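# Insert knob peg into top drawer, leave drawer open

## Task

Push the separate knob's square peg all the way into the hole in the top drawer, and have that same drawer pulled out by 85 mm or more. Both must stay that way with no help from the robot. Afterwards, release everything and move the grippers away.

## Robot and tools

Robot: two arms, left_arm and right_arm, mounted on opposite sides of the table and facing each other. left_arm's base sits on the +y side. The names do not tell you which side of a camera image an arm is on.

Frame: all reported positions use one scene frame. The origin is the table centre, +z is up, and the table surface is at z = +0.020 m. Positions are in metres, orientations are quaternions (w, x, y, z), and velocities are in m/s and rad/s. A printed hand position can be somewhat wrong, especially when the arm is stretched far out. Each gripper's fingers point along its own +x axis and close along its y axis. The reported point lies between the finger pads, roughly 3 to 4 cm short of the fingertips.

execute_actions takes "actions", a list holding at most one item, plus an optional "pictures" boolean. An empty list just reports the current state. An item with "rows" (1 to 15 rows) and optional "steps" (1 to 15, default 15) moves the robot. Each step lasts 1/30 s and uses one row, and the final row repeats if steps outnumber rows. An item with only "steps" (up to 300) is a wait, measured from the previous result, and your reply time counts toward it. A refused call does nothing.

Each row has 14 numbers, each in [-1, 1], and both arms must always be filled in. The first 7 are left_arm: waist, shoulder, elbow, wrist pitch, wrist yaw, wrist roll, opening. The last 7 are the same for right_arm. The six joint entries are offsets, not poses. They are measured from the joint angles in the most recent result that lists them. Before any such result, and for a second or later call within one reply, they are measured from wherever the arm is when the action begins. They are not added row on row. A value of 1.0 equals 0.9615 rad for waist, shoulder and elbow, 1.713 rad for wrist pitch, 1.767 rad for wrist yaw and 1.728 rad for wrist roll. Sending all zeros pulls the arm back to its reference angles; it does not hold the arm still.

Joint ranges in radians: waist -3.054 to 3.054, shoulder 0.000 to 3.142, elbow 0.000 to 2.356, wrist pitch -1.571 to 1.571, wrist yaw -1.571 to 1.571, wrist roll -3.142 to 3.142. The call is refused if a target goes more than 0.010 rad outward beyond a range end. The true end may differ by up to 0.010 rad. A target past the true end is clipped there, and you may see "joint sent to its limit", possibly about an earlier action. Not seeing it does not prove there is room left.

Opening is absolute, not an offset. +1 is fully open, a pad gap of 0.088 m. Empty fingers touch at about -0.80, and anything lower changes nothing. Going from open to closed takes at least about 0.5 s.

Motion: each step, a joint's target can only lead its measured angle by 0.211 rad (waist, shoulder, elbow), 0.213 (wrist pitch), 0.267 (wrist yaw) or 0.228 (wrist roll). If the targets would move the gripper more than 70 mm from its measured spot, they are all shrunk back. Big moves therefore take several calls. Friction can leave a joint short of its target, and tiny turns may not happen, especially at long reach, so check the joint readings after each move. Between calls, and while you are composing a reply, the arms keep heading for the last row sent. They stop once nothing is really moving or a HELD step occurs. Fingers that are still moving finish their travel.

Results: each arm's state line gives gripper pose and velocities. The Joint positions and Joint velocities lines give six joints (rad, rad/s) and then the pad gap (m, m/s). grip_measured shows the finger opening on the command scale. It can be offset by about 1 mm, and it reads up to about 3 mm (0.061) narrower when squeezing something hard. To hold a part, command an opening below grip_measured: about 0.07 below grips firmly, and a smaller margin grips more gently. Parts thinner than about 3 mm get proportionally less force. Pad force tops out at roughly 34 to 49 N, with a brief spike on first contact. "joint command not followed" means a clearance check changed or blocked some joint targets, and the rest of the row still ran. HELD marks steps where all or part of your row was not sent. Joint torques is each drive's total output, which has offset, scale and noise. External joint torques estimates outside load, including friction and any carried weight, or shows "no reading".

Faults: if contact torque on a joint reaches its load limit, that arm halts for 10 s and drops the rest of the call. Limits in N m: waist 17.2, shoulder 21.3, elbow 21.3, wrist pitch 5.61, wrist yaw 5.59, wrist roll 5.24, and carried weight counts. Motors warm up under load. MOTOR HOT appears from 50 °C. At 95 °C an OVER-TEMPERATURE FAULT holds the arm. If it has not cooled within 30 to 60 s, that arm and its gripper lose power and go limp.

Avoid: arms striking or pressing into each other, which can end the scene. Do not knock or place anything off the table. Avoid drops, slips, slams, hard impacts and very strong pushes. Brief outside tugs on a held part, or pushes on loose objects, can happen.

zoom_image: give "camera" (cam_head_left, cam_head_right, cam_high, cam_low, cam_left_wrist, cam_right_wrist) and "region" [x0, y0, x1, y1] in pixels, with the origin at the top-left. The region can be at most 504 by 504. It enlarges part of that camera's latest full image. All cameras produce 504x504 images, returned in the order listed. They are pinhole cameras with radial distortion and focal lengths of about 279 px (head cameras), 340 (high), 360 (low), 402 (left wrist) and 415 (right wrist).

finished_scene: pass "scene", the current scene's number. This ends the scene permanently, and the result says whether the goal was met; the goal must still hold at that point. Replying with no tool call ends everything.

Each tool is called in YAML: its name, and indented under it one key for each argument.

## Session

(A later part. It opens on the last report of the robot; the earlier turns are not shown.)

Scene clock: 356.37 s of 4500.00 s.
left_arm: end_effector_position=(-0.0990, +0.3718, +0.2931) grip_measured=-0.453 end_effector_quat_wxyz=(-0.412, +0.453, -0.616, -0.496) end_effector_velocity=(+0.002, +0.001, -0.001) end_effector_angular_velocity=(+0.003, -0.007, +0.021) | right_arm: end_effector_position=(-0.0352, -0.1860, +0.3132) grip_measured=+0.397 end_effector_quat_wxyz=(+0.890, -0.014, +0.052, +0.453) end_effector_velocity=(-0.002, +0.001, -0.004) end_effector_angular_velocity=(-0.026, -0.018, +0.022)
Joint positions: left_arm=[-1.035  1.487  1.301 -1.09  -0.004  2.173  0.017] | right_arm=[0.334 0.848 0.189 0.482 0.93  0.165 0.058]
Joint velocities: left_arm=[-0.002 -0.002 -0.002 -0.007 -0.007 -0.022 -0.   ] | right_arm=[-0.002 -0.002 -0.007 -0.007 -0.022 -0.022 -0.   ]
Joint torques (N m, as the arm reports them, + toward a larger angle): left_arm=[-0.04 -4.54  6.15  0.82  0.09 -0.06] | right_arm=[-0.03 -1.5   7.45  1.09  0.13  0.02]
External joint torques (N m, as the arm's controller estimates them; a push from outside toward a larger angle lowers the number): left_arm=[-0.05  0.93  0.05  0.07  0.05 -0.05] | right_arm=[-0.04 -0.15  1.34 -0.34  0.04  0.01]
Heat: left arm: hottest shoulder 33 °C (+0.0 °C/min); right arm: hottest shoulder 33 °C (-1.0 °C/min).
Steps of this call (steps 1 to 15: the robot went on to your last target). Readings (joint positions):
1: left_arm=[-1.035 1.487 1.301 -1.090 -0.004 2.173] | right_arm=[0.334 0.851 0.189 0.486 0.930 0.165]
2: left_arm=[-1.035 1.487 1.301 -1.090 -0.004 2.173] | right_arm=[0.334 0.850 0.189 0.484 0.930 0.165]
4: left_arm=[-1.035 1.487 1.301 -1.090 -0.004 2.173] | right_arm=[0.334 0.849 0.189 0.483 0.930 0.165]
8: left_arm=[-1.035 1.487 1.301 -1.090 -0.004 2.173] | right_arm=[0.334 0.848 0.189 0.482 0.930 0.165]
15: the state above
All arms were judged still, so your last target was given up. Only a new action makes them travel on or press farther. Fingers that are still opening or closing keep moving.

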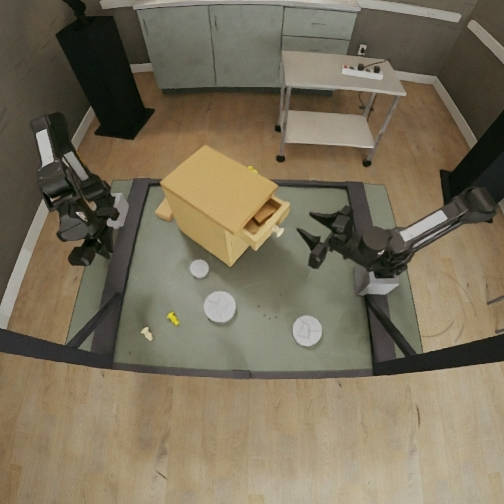

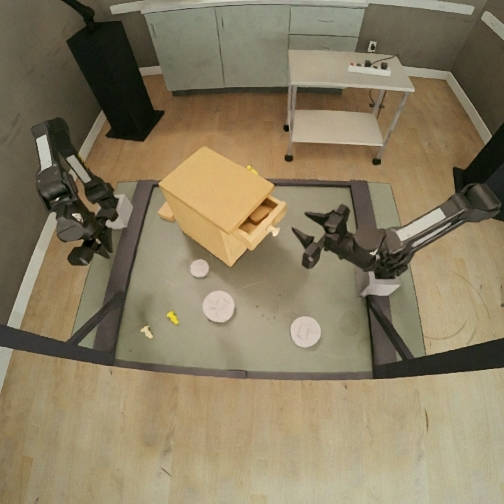

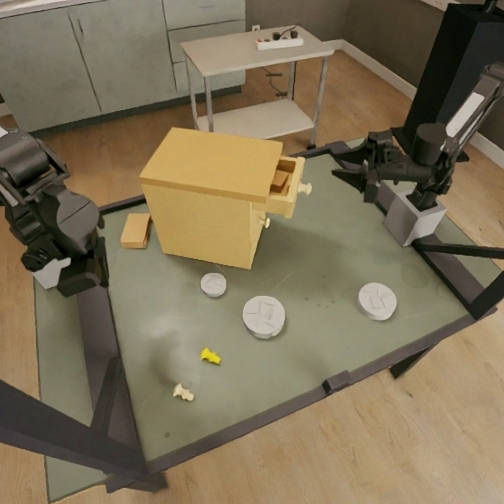

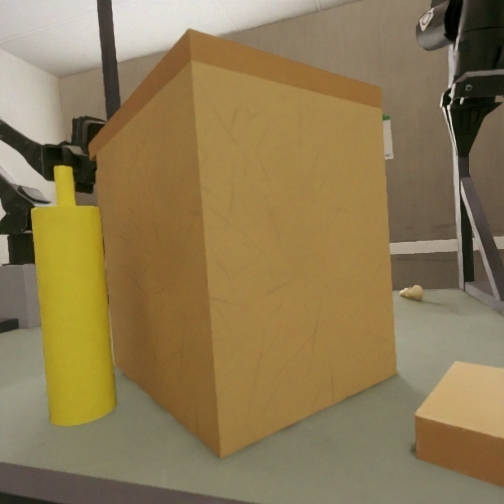

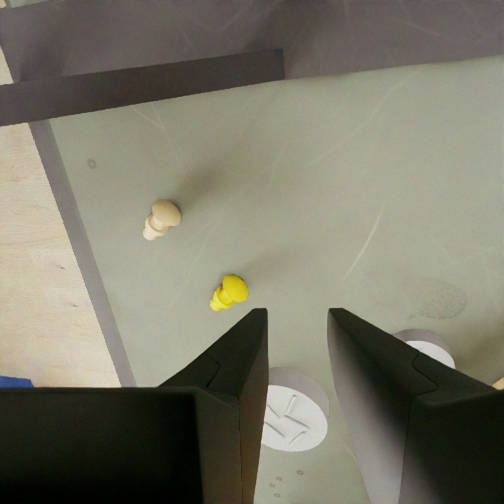

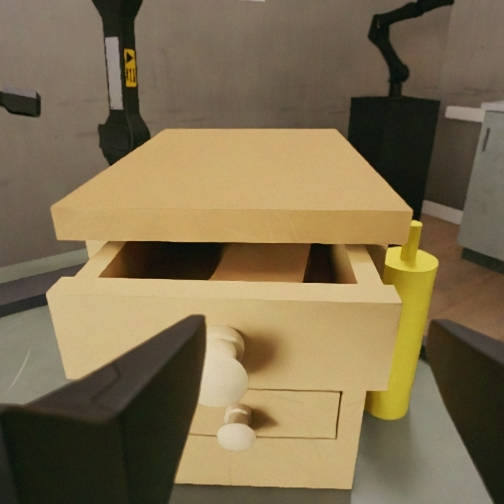

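zoom_image:
  camera: "cam_head_left"
  region: [255,210,295,250]

zoom_image:
  camera: "cam_right_wrist"
  region: [180,300,280,400]

Region (255, 210, 295, 250) of cam_head_left's 504x504 image, scaled by 12.600, with more detail than that image has.

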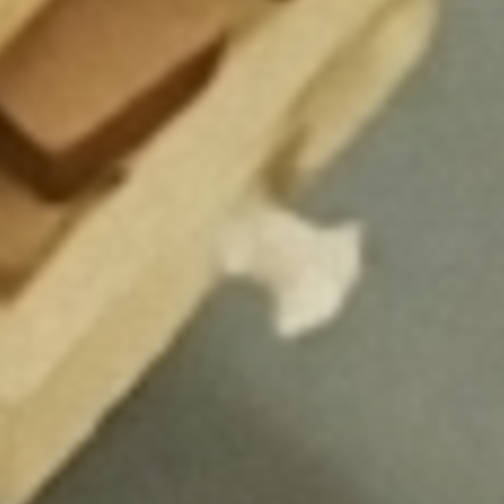

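Region (180, 300, 280, 400) of cam_right_wrist's 504x504 image, scaled by 5.040, with more detail than that image has.

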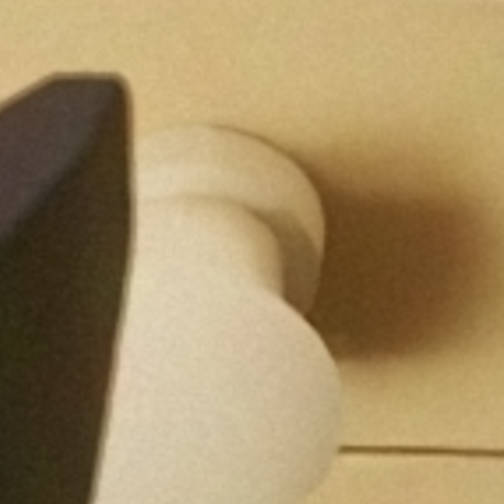

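execute_actions:
  actions:
    - {"rows":[[0,0,0,0,0,0,-0.45,-0.3,0,1,-0.6,-0.525,-0.09,0.8]]}
  pictures: false

execute_actions:
  actions:
    - {"steps":20}
  pictures: false

execute_actions:
  actions:
    - {"rows":[[0,0,0,0,0,0,-0.45,-0.22,0.5,0.37,-0.55,0,0,0.8]]}
  pictures: false

execute_actions:
  actions:
    - {"steps":20}

Scene clock: 368.33 s of 4500.00 s.
left_arm: end_effector_position=(-0.0990, +0.3718, +0.2931) grip_measured=-0.453 end_effector_quat_wxyz=(-0.412, +0.453, -0.616, -0.496) end_effector_velocity=(+0.002, +0.000, -0.001) end_effector_angular_velocity=(-0.013, -0.016, +0.006) | right_arm: end_effector_position=(-0.0820, -0.1505, +0.4731) grip_measured=+0.795 end_effector_quat_wxyz=(+0.705, -0.096, +0.101, +0.696) end_effector_velocity=(-0.042, -0.146, +0.389) end_effector_angular_velocity=(-0.000, +0.078, +0.324)
Joint positions: left_arm=[-1.035  1.487  1.301 -1.09  -0.004  2.173  0.017] | right_arm=[ 0.052  0.854  0.973 -0.399  0.037  0.016  0.078]
Joint velocities: left_arm=[-0.007 -0.002 -0.002 -0.007 -0.022 -0.007 -0.   ] | right_arm=[-0.027 -0.002  1.648 -1.648 -0.359 -0.022  0.001]
Joint torques (N m, as the arm reports them, + toward a larger angle): left_arm=[-0.04 -4.5   6.26  0.81  0.07  0.  ] | right_arm=[-0.34 -1.88  9.39  1.33 -0.1  -0.13]
External joint torques (N m, as the arm's controller estimates them; a push from outside toward a larger angle lowers the number): left_arm=[-0.02  0.93  0.23  0.09  0.02  0.01] | right_arm=[-0.26  0.15  2.91 -0.33 -0.11 -0.14]
Heat: left arm: hottest shoulder 33 °C (+0.0 °C/min); right arm: hottest elbow 33 °C (+0.0 °C/min).
Steps of this call (steps 1 to 90: nothing new was sent; then 8.47 s passed at rest; steps 91 to 105: all 15 steps of this action). Readings (joint positions):
91: left_arm=[-1.035 1.487 1.301 -1.090 -0.004 2.173] | right_arm=[0.309 0.846 0.212 0.434 0.878 0.139]
92: left_arm=[-1.035 1.487 1.301 -1.090 -0.004 2.173] | right_arm=[0.250 0.849 0.254 0.361 0.796 0.098]
94: left_arm=[-1.035 1.487 1.301 -1.090 -0.004 2.173] | right_arm=[0.141 0.854 0.359 0.248 0.653 0.055]
98: left_arm=[-1.035 1.487 1.301 -1.090 -0.004 2.173] | right_arm=[0.063 0.854 0.586 0.013 0.359 0.025]
105: the state above

Scene clock: 369.00 s of 4500.00 s.
left_arm: end_effector_position=(-0.0990, +0.3718, +0.2931) grip_measured=-0.453 end_effector_quat_wxyz=(-0.412, +0.453, -0.616, -0.496) end_effector_velocity=(-0.001, -0.003, +0.001) end_effector_angular_velocity=(-0.024, -0.005, -0.003) | right_arm: end_effector_position=(-0.0856, -0.1692, +0.5179) grip_measured=+0.797 end_effector_quat_wxyz=(+0.696, -0.084, +0.092, +0.707) end_effector_velocity=(+0.002, +0.000, -0.008) end_effector_angular_velocity=(-0.032, -0.010, -0.008)
Joint positions: left_arm=[-1.035  1.487  1.301 -1.09  -0.004  2.173  0.017] | right_arm=[ 0.049  0.847  1.141 -0.544  0.006  0.015  0.078]
Joint velocities: left_arm=[-0.002  0.002  0.002  0.007 -0.022  0.007 -0.   ] | right_arm=[-0.002  0.002 -0.007 -0.022  0.007 -0.007  0.   ]
Joint torques (N m, as the arm reports them, + toward a larger angle): left_arm=[-0.04 -4.7   6.13  0.83  0.1  -0.01] | right_arm=[-0.32 -0.82  8.26  1.37 -0.13 -0.14]
External joint torques (N m, as the arm's controller estimates them; a push from outside toward a larger angle lowers the number): left_arm=[-0.06  0.75  0.01  0.06  0.05  0.  ] | right_arm=[-0.31  0.38  2.31 -0.29 -0.13 -0.15]
Heat: left arm: hottest shoulder 33 °C (+0.0 °C/min); right arm: hottest elbow 33 °C (+0.0 °C/min).
Steps of this call (steps 1 to 20: the robot went on to your last target). Readings (joint positions):
1: left_arm=[-1.035 1.487 1.301 -1.090 -0.004 2.173] | right_arm=[0.051 0.854 1.024 -0.444 0.028 0.016]
2: left_arm=[-1.035 1.487 1.301 -1.090 -0.004 2.173] | right_arm=[0.050 0.852 1.065 -0.470 0.021 0.015]
4: left_arm=[-1.035 1.487 1.301 -1.090 -0.004 2.173] | right_arm=[0.050 0.845 1.118 -0.503 0.013 0.015]
8: left_arm=[-1.035 1.487 1.301 -1.090 -0.004 2.173] | right_arm=[0.049 0.839 1.141 -0.535 0.007 0.015]
20: the state above

Scene clock: 369.50 s of 4500.00 s.
left_arm: end_effector_position=(-0.0990, +0.3718, +0.2931) grip_measured=-0.453 end_effector_quat_wxyz=(-0.412, +0.453, -0.616, -0.496) end_effector_velocity=(+0.002, +0.001, -0.001) end_effector_angular_velocity=(+0.003, -0.007, +0.021) | right_arm: end_effector_position=(-0.0311, -0.1867, +0.3902) grip_measured=+0.797 end_effector_quat_wxyz=(+0.629, -0.371, +0.451, +0.513) end_effector_velocity=(-0.045, -0.235, -0.044) end_effector_angular_velocity=(-0.931, +0.192, +0.007)
Joint positions: left_arm=[-1.035  1.487  1.301 -1.09  -0.004  2.173  0.017] | right_arm=[-0.158  1.333  1.479 -1.394  0.008  0.014  0.078]
Joint velocities: left_arm=[-0.002 -0.002 -0.002 -0.007 -0.007 -0.022 -0.   ] | right_arm=[-0.007 -0.12   0.007 -1.077 -0.022 -0.007  0.   ]
Joint torques (N m, as the arm reports them, + toward a larger angle): left_arm=[ 0.07 -4.65  6.3   0.82  0.08 -0.01] | right_arm=[-0.33 -3.32  8.43  0.93 -0.12  0.04]
External joint torques (N m, as the arm's controller estimates them; a push from outside toward a larger angle lowers the number): left_arm=[0.09 0.8  0.24 0.1  0.03 0.01] | right_arm=[-0.35  0.8   1.79 -0.37 -0.11  0.04]
Heat: left arm: hottest shoulder 33 °C (+0.0 °C/min); right arm: hottest elbow 33 °C (+0.0 °C/min).
Steps of this call (steps 1 to 15: all 15 steps of this action). Readings (joint positions):
1: left_arm=[-1.035 1.487 1.301 -1.090 -0.004 2.173] | right_arm=[0.027 0.872 1.169 -0.595 -0.010 0.014]
2: left_arm=[-1.035 1.487 1.301 -1.090 -0.004 2.173] | right_arm=[-0.028 0.916 1.228 -0.662 -0.005 0.014]
4: left_arm=[-1.035 1.487 1.301 -1.090 -0.004 2.173] | right_arm=[-0.110 1.032 1.353 -0.763 0.008 0.014]
8: left_arm=[-1.035 1.487 1.301 -1.090 -0.004 2.173] | right_arm=[-0.151 1.234 1.476 -0.988 0.008 0.014]
15: the state above

Scene clock: 370.17 s of 4500.00 s.
left_arm: end_effector_position=(-0.0990, +0.3718, +0.2931) grip_measured=-0.453 end_effector_quat_wxyz=(-0.412, +0.453, -0.616, -0.496) end_effector_velocity=(+0.002, +0.001, -0.001) end_effector_angular_velocity=(+0.003, -0.007, +0.021) | right_arm: end_effector_position=(-0.0343, -0.2051, +0.3874) grip_measured=+0.797 end_effector_quat_wxyz=(+0.611, -0.391, +0.476, +0.498) end_effector_velocity=(-0.004, -0.005, -0.003) end_effector_angular_velocity=(-0.022, +0.028, -0.004)
Joint positions: left_arm=[-1.035  1.487  1.301 -1.09  -0.004  2.173  0.017] | right_arm=[-0.159  1.329  1.485 -1.484  0.008  0.014  0.078]
Joint velocities: left_arm=[-0.002 -0.002 -0.002 -0.007 -0.007 -0.022 -0.   ] | right_arm=[-0.002 -0.002 -0.007 -0.022 -0.022  0.007 -0.   ]
Joint torques (N m, as the arm reports them, + toward a larger angle): left_arm=[-0.06 -4.6   6.15  0.85  0.09 -0.07] | right_arm=[-0.33 -3.29  7.74  0.32 -0.12  0.04]
External joint torques (N m, as the arm's controller estimates them; a push from outside toward a larger angle lowers the number): left_arm=[-0.06  0.83  0.1   0.12  0.05 -0.05] | right_arm=[-0.34  0.43  2.35 -0.36 -0.11  0.04]
Heat: left arm: hottest shoulder 33 °C (+0.0 °C/min); right arm: hottest elbow 33 °C (+0.0 °C/min).
Steps of this call (steps 1 to 20: the robot went on to your last target). Readings (joint positions):
1: left_arm=[-1.035 1.487 1.301 -1.090 -0.004 2.173] | right_arm=[-0.159 1.330 1.480 -1.423 0.008 0.014]
2: left_arm=[-1.035 1.487 1.301 -1.090 -0.004 2.173] | right_arm=[-0.159 1.329 1.482 -1.440 0.008 0.014]
4: left_arm=[-1.035 1.487 1.301 -1.090 -0.004 2.173] | right_arm=[-0.159 1.329 1.484 -1.461 0.008 0.014]
8: left_arm=[-1.035 1.487 1.301 -1.090 -0.004 2.173] | right_arm=[-0.159 1.329 1.485 -1.479 0.008 0.014]
20: the state above

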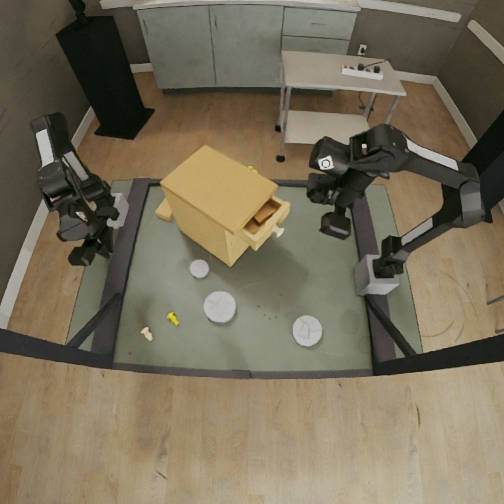

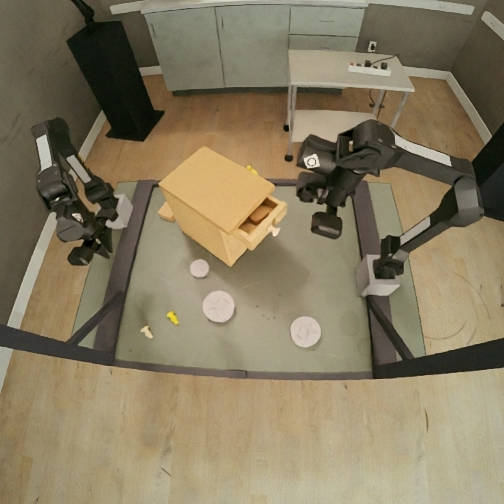

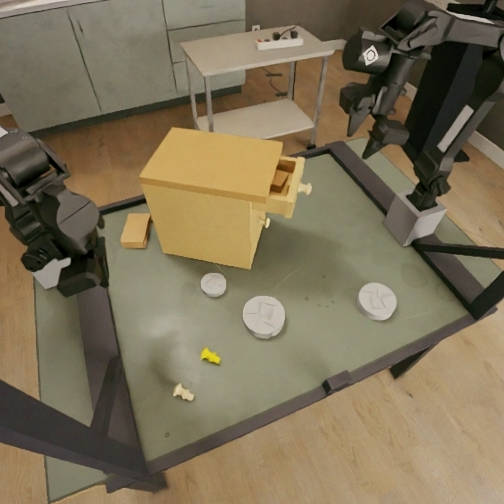

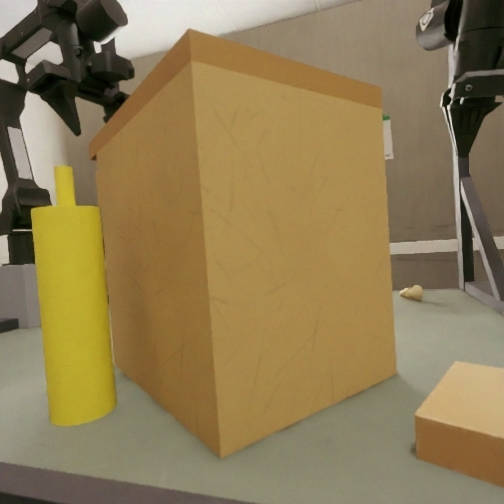

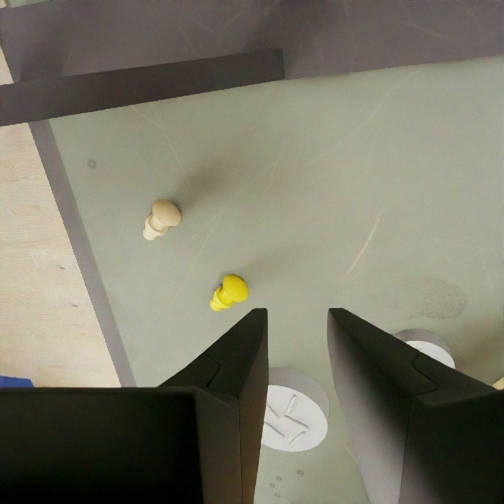

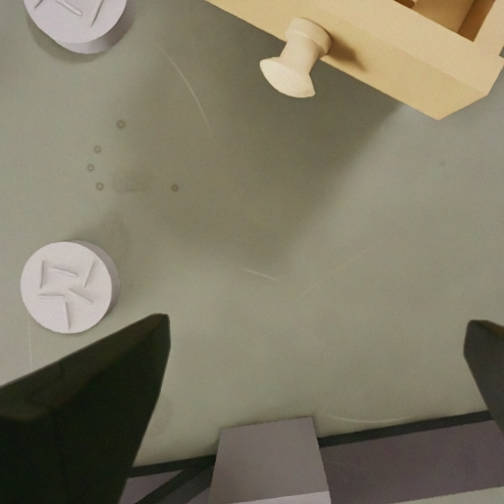

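zoom_image:
  camera: "cam_right_wrist"
  region: [255,0,365,110]

Region (255, 0, 365, 110) of cam_right_wrist's 504x504 image, scaled by 4.582, with more detail than that image has.

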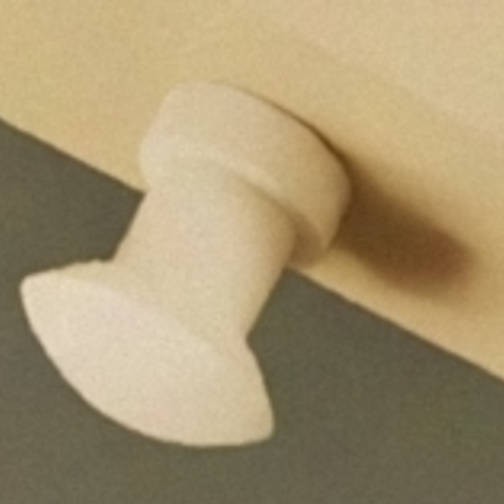

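execute_actions:
  actions:
    - {"rows":[[0,0,0,0,0,0,-0.45,0,0.3,0.28,0,0,0,0.8]]}

zoom_image:
  camera: "cam_right_wrist"
  region: [180,80,400,300]

Scene clock: 379.80 s of 4500.00 s.
left_arm: end_effector_position=(-0.0990, +0.3718, +0.2931) grip_measured=-0.453 end_effector_quat_wxyz=(-0.412, +0.453, -0.616, -0.496) end_effector_velocity=(-0.001, -0.001, -0.001) end_effector_angular_velocity=(-0.005, -0.000, +0.007) | right_arm: end_effector_position=(-0.0211, -0.1338, +0.3862) grip_measured=+0.797 end_effector_quat_wxyz=(+0.604, -0.399, +0.484, +0.492) end_effector_velocity=(-0.002, +0.001, +0.005) end_effector_angular_velocity=(+0.015, +0.014, +0.024)
Joint positions: left_arm=[-1.035  1.487  1.301 -1.09  -0.004  2.173  0.017] | right_arm=[-0.159  1.618  1.744 -1.482  0.008  0.014  0.078]
Joint velocities: left_arm=[-0.002  0.002 -0.002  0.007 -0.007 -0.007 -0.   ] | right_arm=[-0.002 -0.002  0.017 -0.007 -0.022 -0.022  0.   ]
Joint torques (N m, as the arm reports them, + toward a larger angle): left_arm=[-0.15 -4.71  6.14  0.8   0.1  -0.03] | right_arm=[-0.01 -5.14  7.31  0.3  -0.01  0.02]
External joint torques (N m, as the arm's controller estimates them; a push from outside toward a larger angle lowers the number): left_arm=[-0.15  0.71  0.06  0.06  0.05 -0.01] | right_arm=[-0.03  0.23  2.07 -0.3   0.01  0.02]
Heat: left arm: hottest shoulder 33 °C (+0.0 °C/min); right arm: hottest elbow 33 °C (-2.0 °C/min).
Steps of this call (steps 1 to 15: the robot went on to your last target; steps 16 to 90: nothing new was sent; then 6.13 s passed at rest; steps 91 to 105: all 15 steps of this action). Readings (joint positions):
91: left_arm=[-1.035 1.487 1.301 -1.090 -0.004 2.173] | right_arm=[-0.159 1.355 1.510 -1.505 0.008 0.014]
92: left_arm=[-1.035 1.487 1.301 -1.090 -0.004 2.173] | right_arm=[-0.159 1.399 1.567 -1.513 0.008 0.014]
94: left_arm=[-1.035 1.487 1.301 -1.090 -0.004 2.173] | right_arm=[-0.159 1.502 1.678 -1.470 0.008 0.014]
98: left_arm=[-1.035 1.487 1.301 -1.090 -0.004 2.173] | right_arm=[-0.159 1.606 1.721 -1.480 0.008 0.014]
105: the state above

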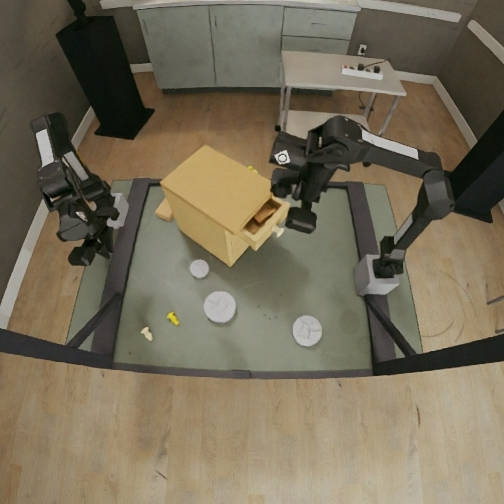

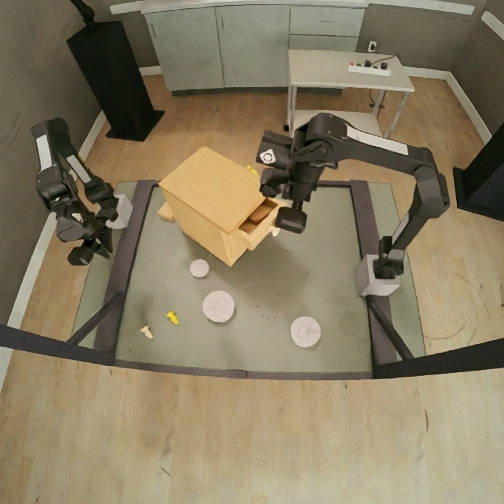

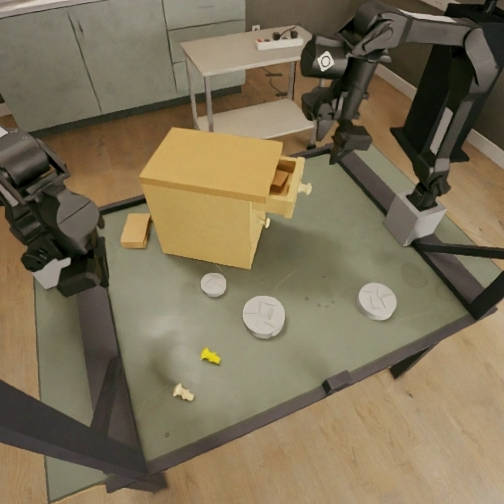

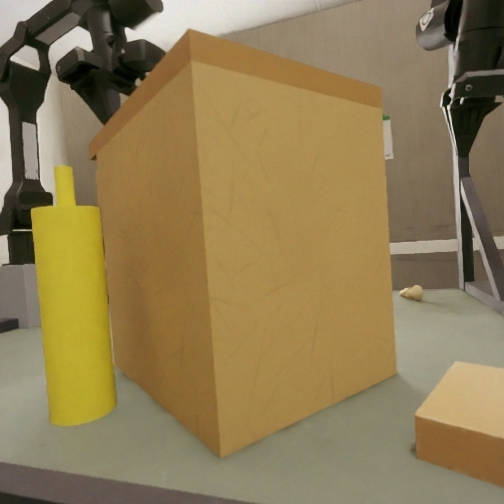

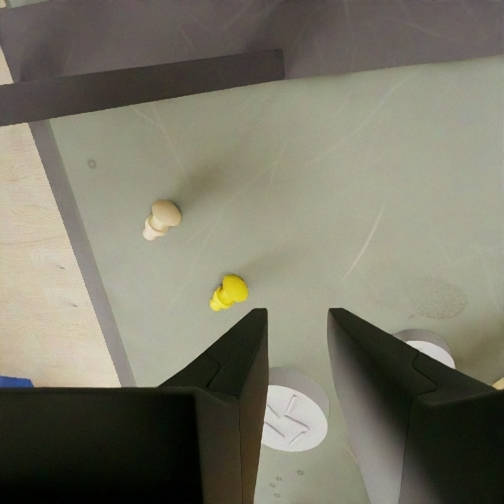

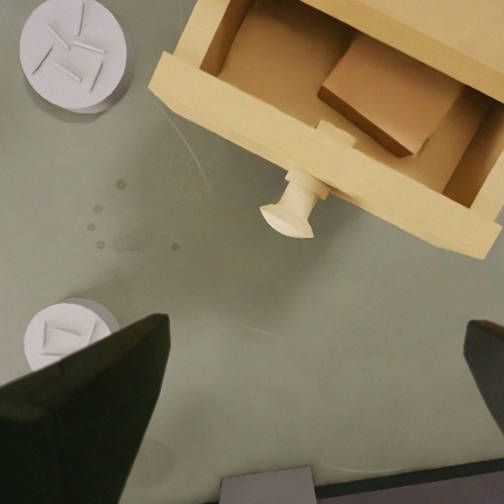

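Region (180, 80, 400, 300) of cam_right_wrist's 504x504 image, scaled by 2.291, with more detail than that image has.

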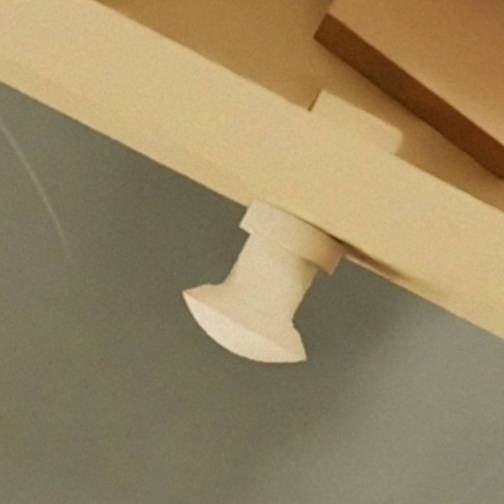

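execute_actions:
  actions:
    - {"rows":[[0,0,0,0,0,0,-0.45,0,-0.45,-0.2,0,0,0,0.8]]}
  pictures: false

finished_scene:
  scene: 2

Scene clock: 383.83 s of 4500.00 s.
left_arm: end_effector_position=(-0.0990, +0.3718, +0.2931) grip_measured=-0.453 end_effector_quat_wxyz=(-0.412, +0.453, -0.616, -0.496) end_effector_velocity=(+0.000, +0.002, +0.002) end_effector_angular_velocity=(+0.007, +0.007, +0.002) | right_arm: end_effector_position=(-0.0377, -0.2232, +0.4411) grip_measured=+0.797 end_effector_quat_wxyz=(+0.659, -0.332, +0.406, +0.539) end_effector_velocity=(-0.000, +0.013, -0.049) end_effector_angular_velocity=(-0.193, +0.046, +0.027)
Joint positions: left_arm=[-1.035  1.487  1.301 -1.09  -0.004  2.173  0.017] | right_arm=[-0.159  1.182  1.56  -1.483  0.008  0.014  0.078]
Joint velocities: left_arm=[-0.002 -0.007  0.002 -0.007  0.007 -0.007 -0.   ] | right_arm=[-0.002  0.095 -0.095 -0.007 -0.022 -0.022 -0.   ]
Joint torques (N m, as the arm reports them, + toward a larger angle): left_arm=[-0.1  -4.52  6.24  0.83  0.07 -0.02] | right_arm=[ 0.   -2.15  5.66  0.9   0.    0.02]
External joint torques (N m, as the arm's controller estimates them; a push from outside toward a larger angle lowers the number): left_arm=[-0.09  0.99  0.1   0.07  0.02 -0.01] | right_arm=[-0.01  0.66  0.28 -0.1   0.01  0.01]
Heat: left arm: hottest shoulder 33 °C (+0.0 °C/min); right arm: hottest elbow 33 °C (-3.0 °C/min).
Steps of this call (steps 1 to 15: the robot went on to your last target; steps 16 to 90: nothing new was sent; then 0.53 s passed at rest; steps 91 to 105: all 15 steps of this action). Readings (joint positions):
91: left_arm=[-1.035 1.487 1.301 -1.090 -0.004 2.173] | right_arm=[-0.159 1.594 1.720 -1.464 0.008 0.014]
92: left_arm=[-1.035 1.487 1.301 -1.090 -0.004 2.173] | right_arm=[-0.159 1.556 1.669 -1.463 0.008 0.014]
94: left_arm=[-1.035 1.487 1.301 -1.090 -0.004 2.173] | right_arm=[-0.159 1.459 1.591 -1.493 0.008 0.014]
98: left_arm=[-1.035 1.487 1.301 -1.090 -0.004 2.173] | right_arm=[-0.159 1.258 1.567 -1.483 0.008 0.014]
105: the state above

The scene is finished: the task was done.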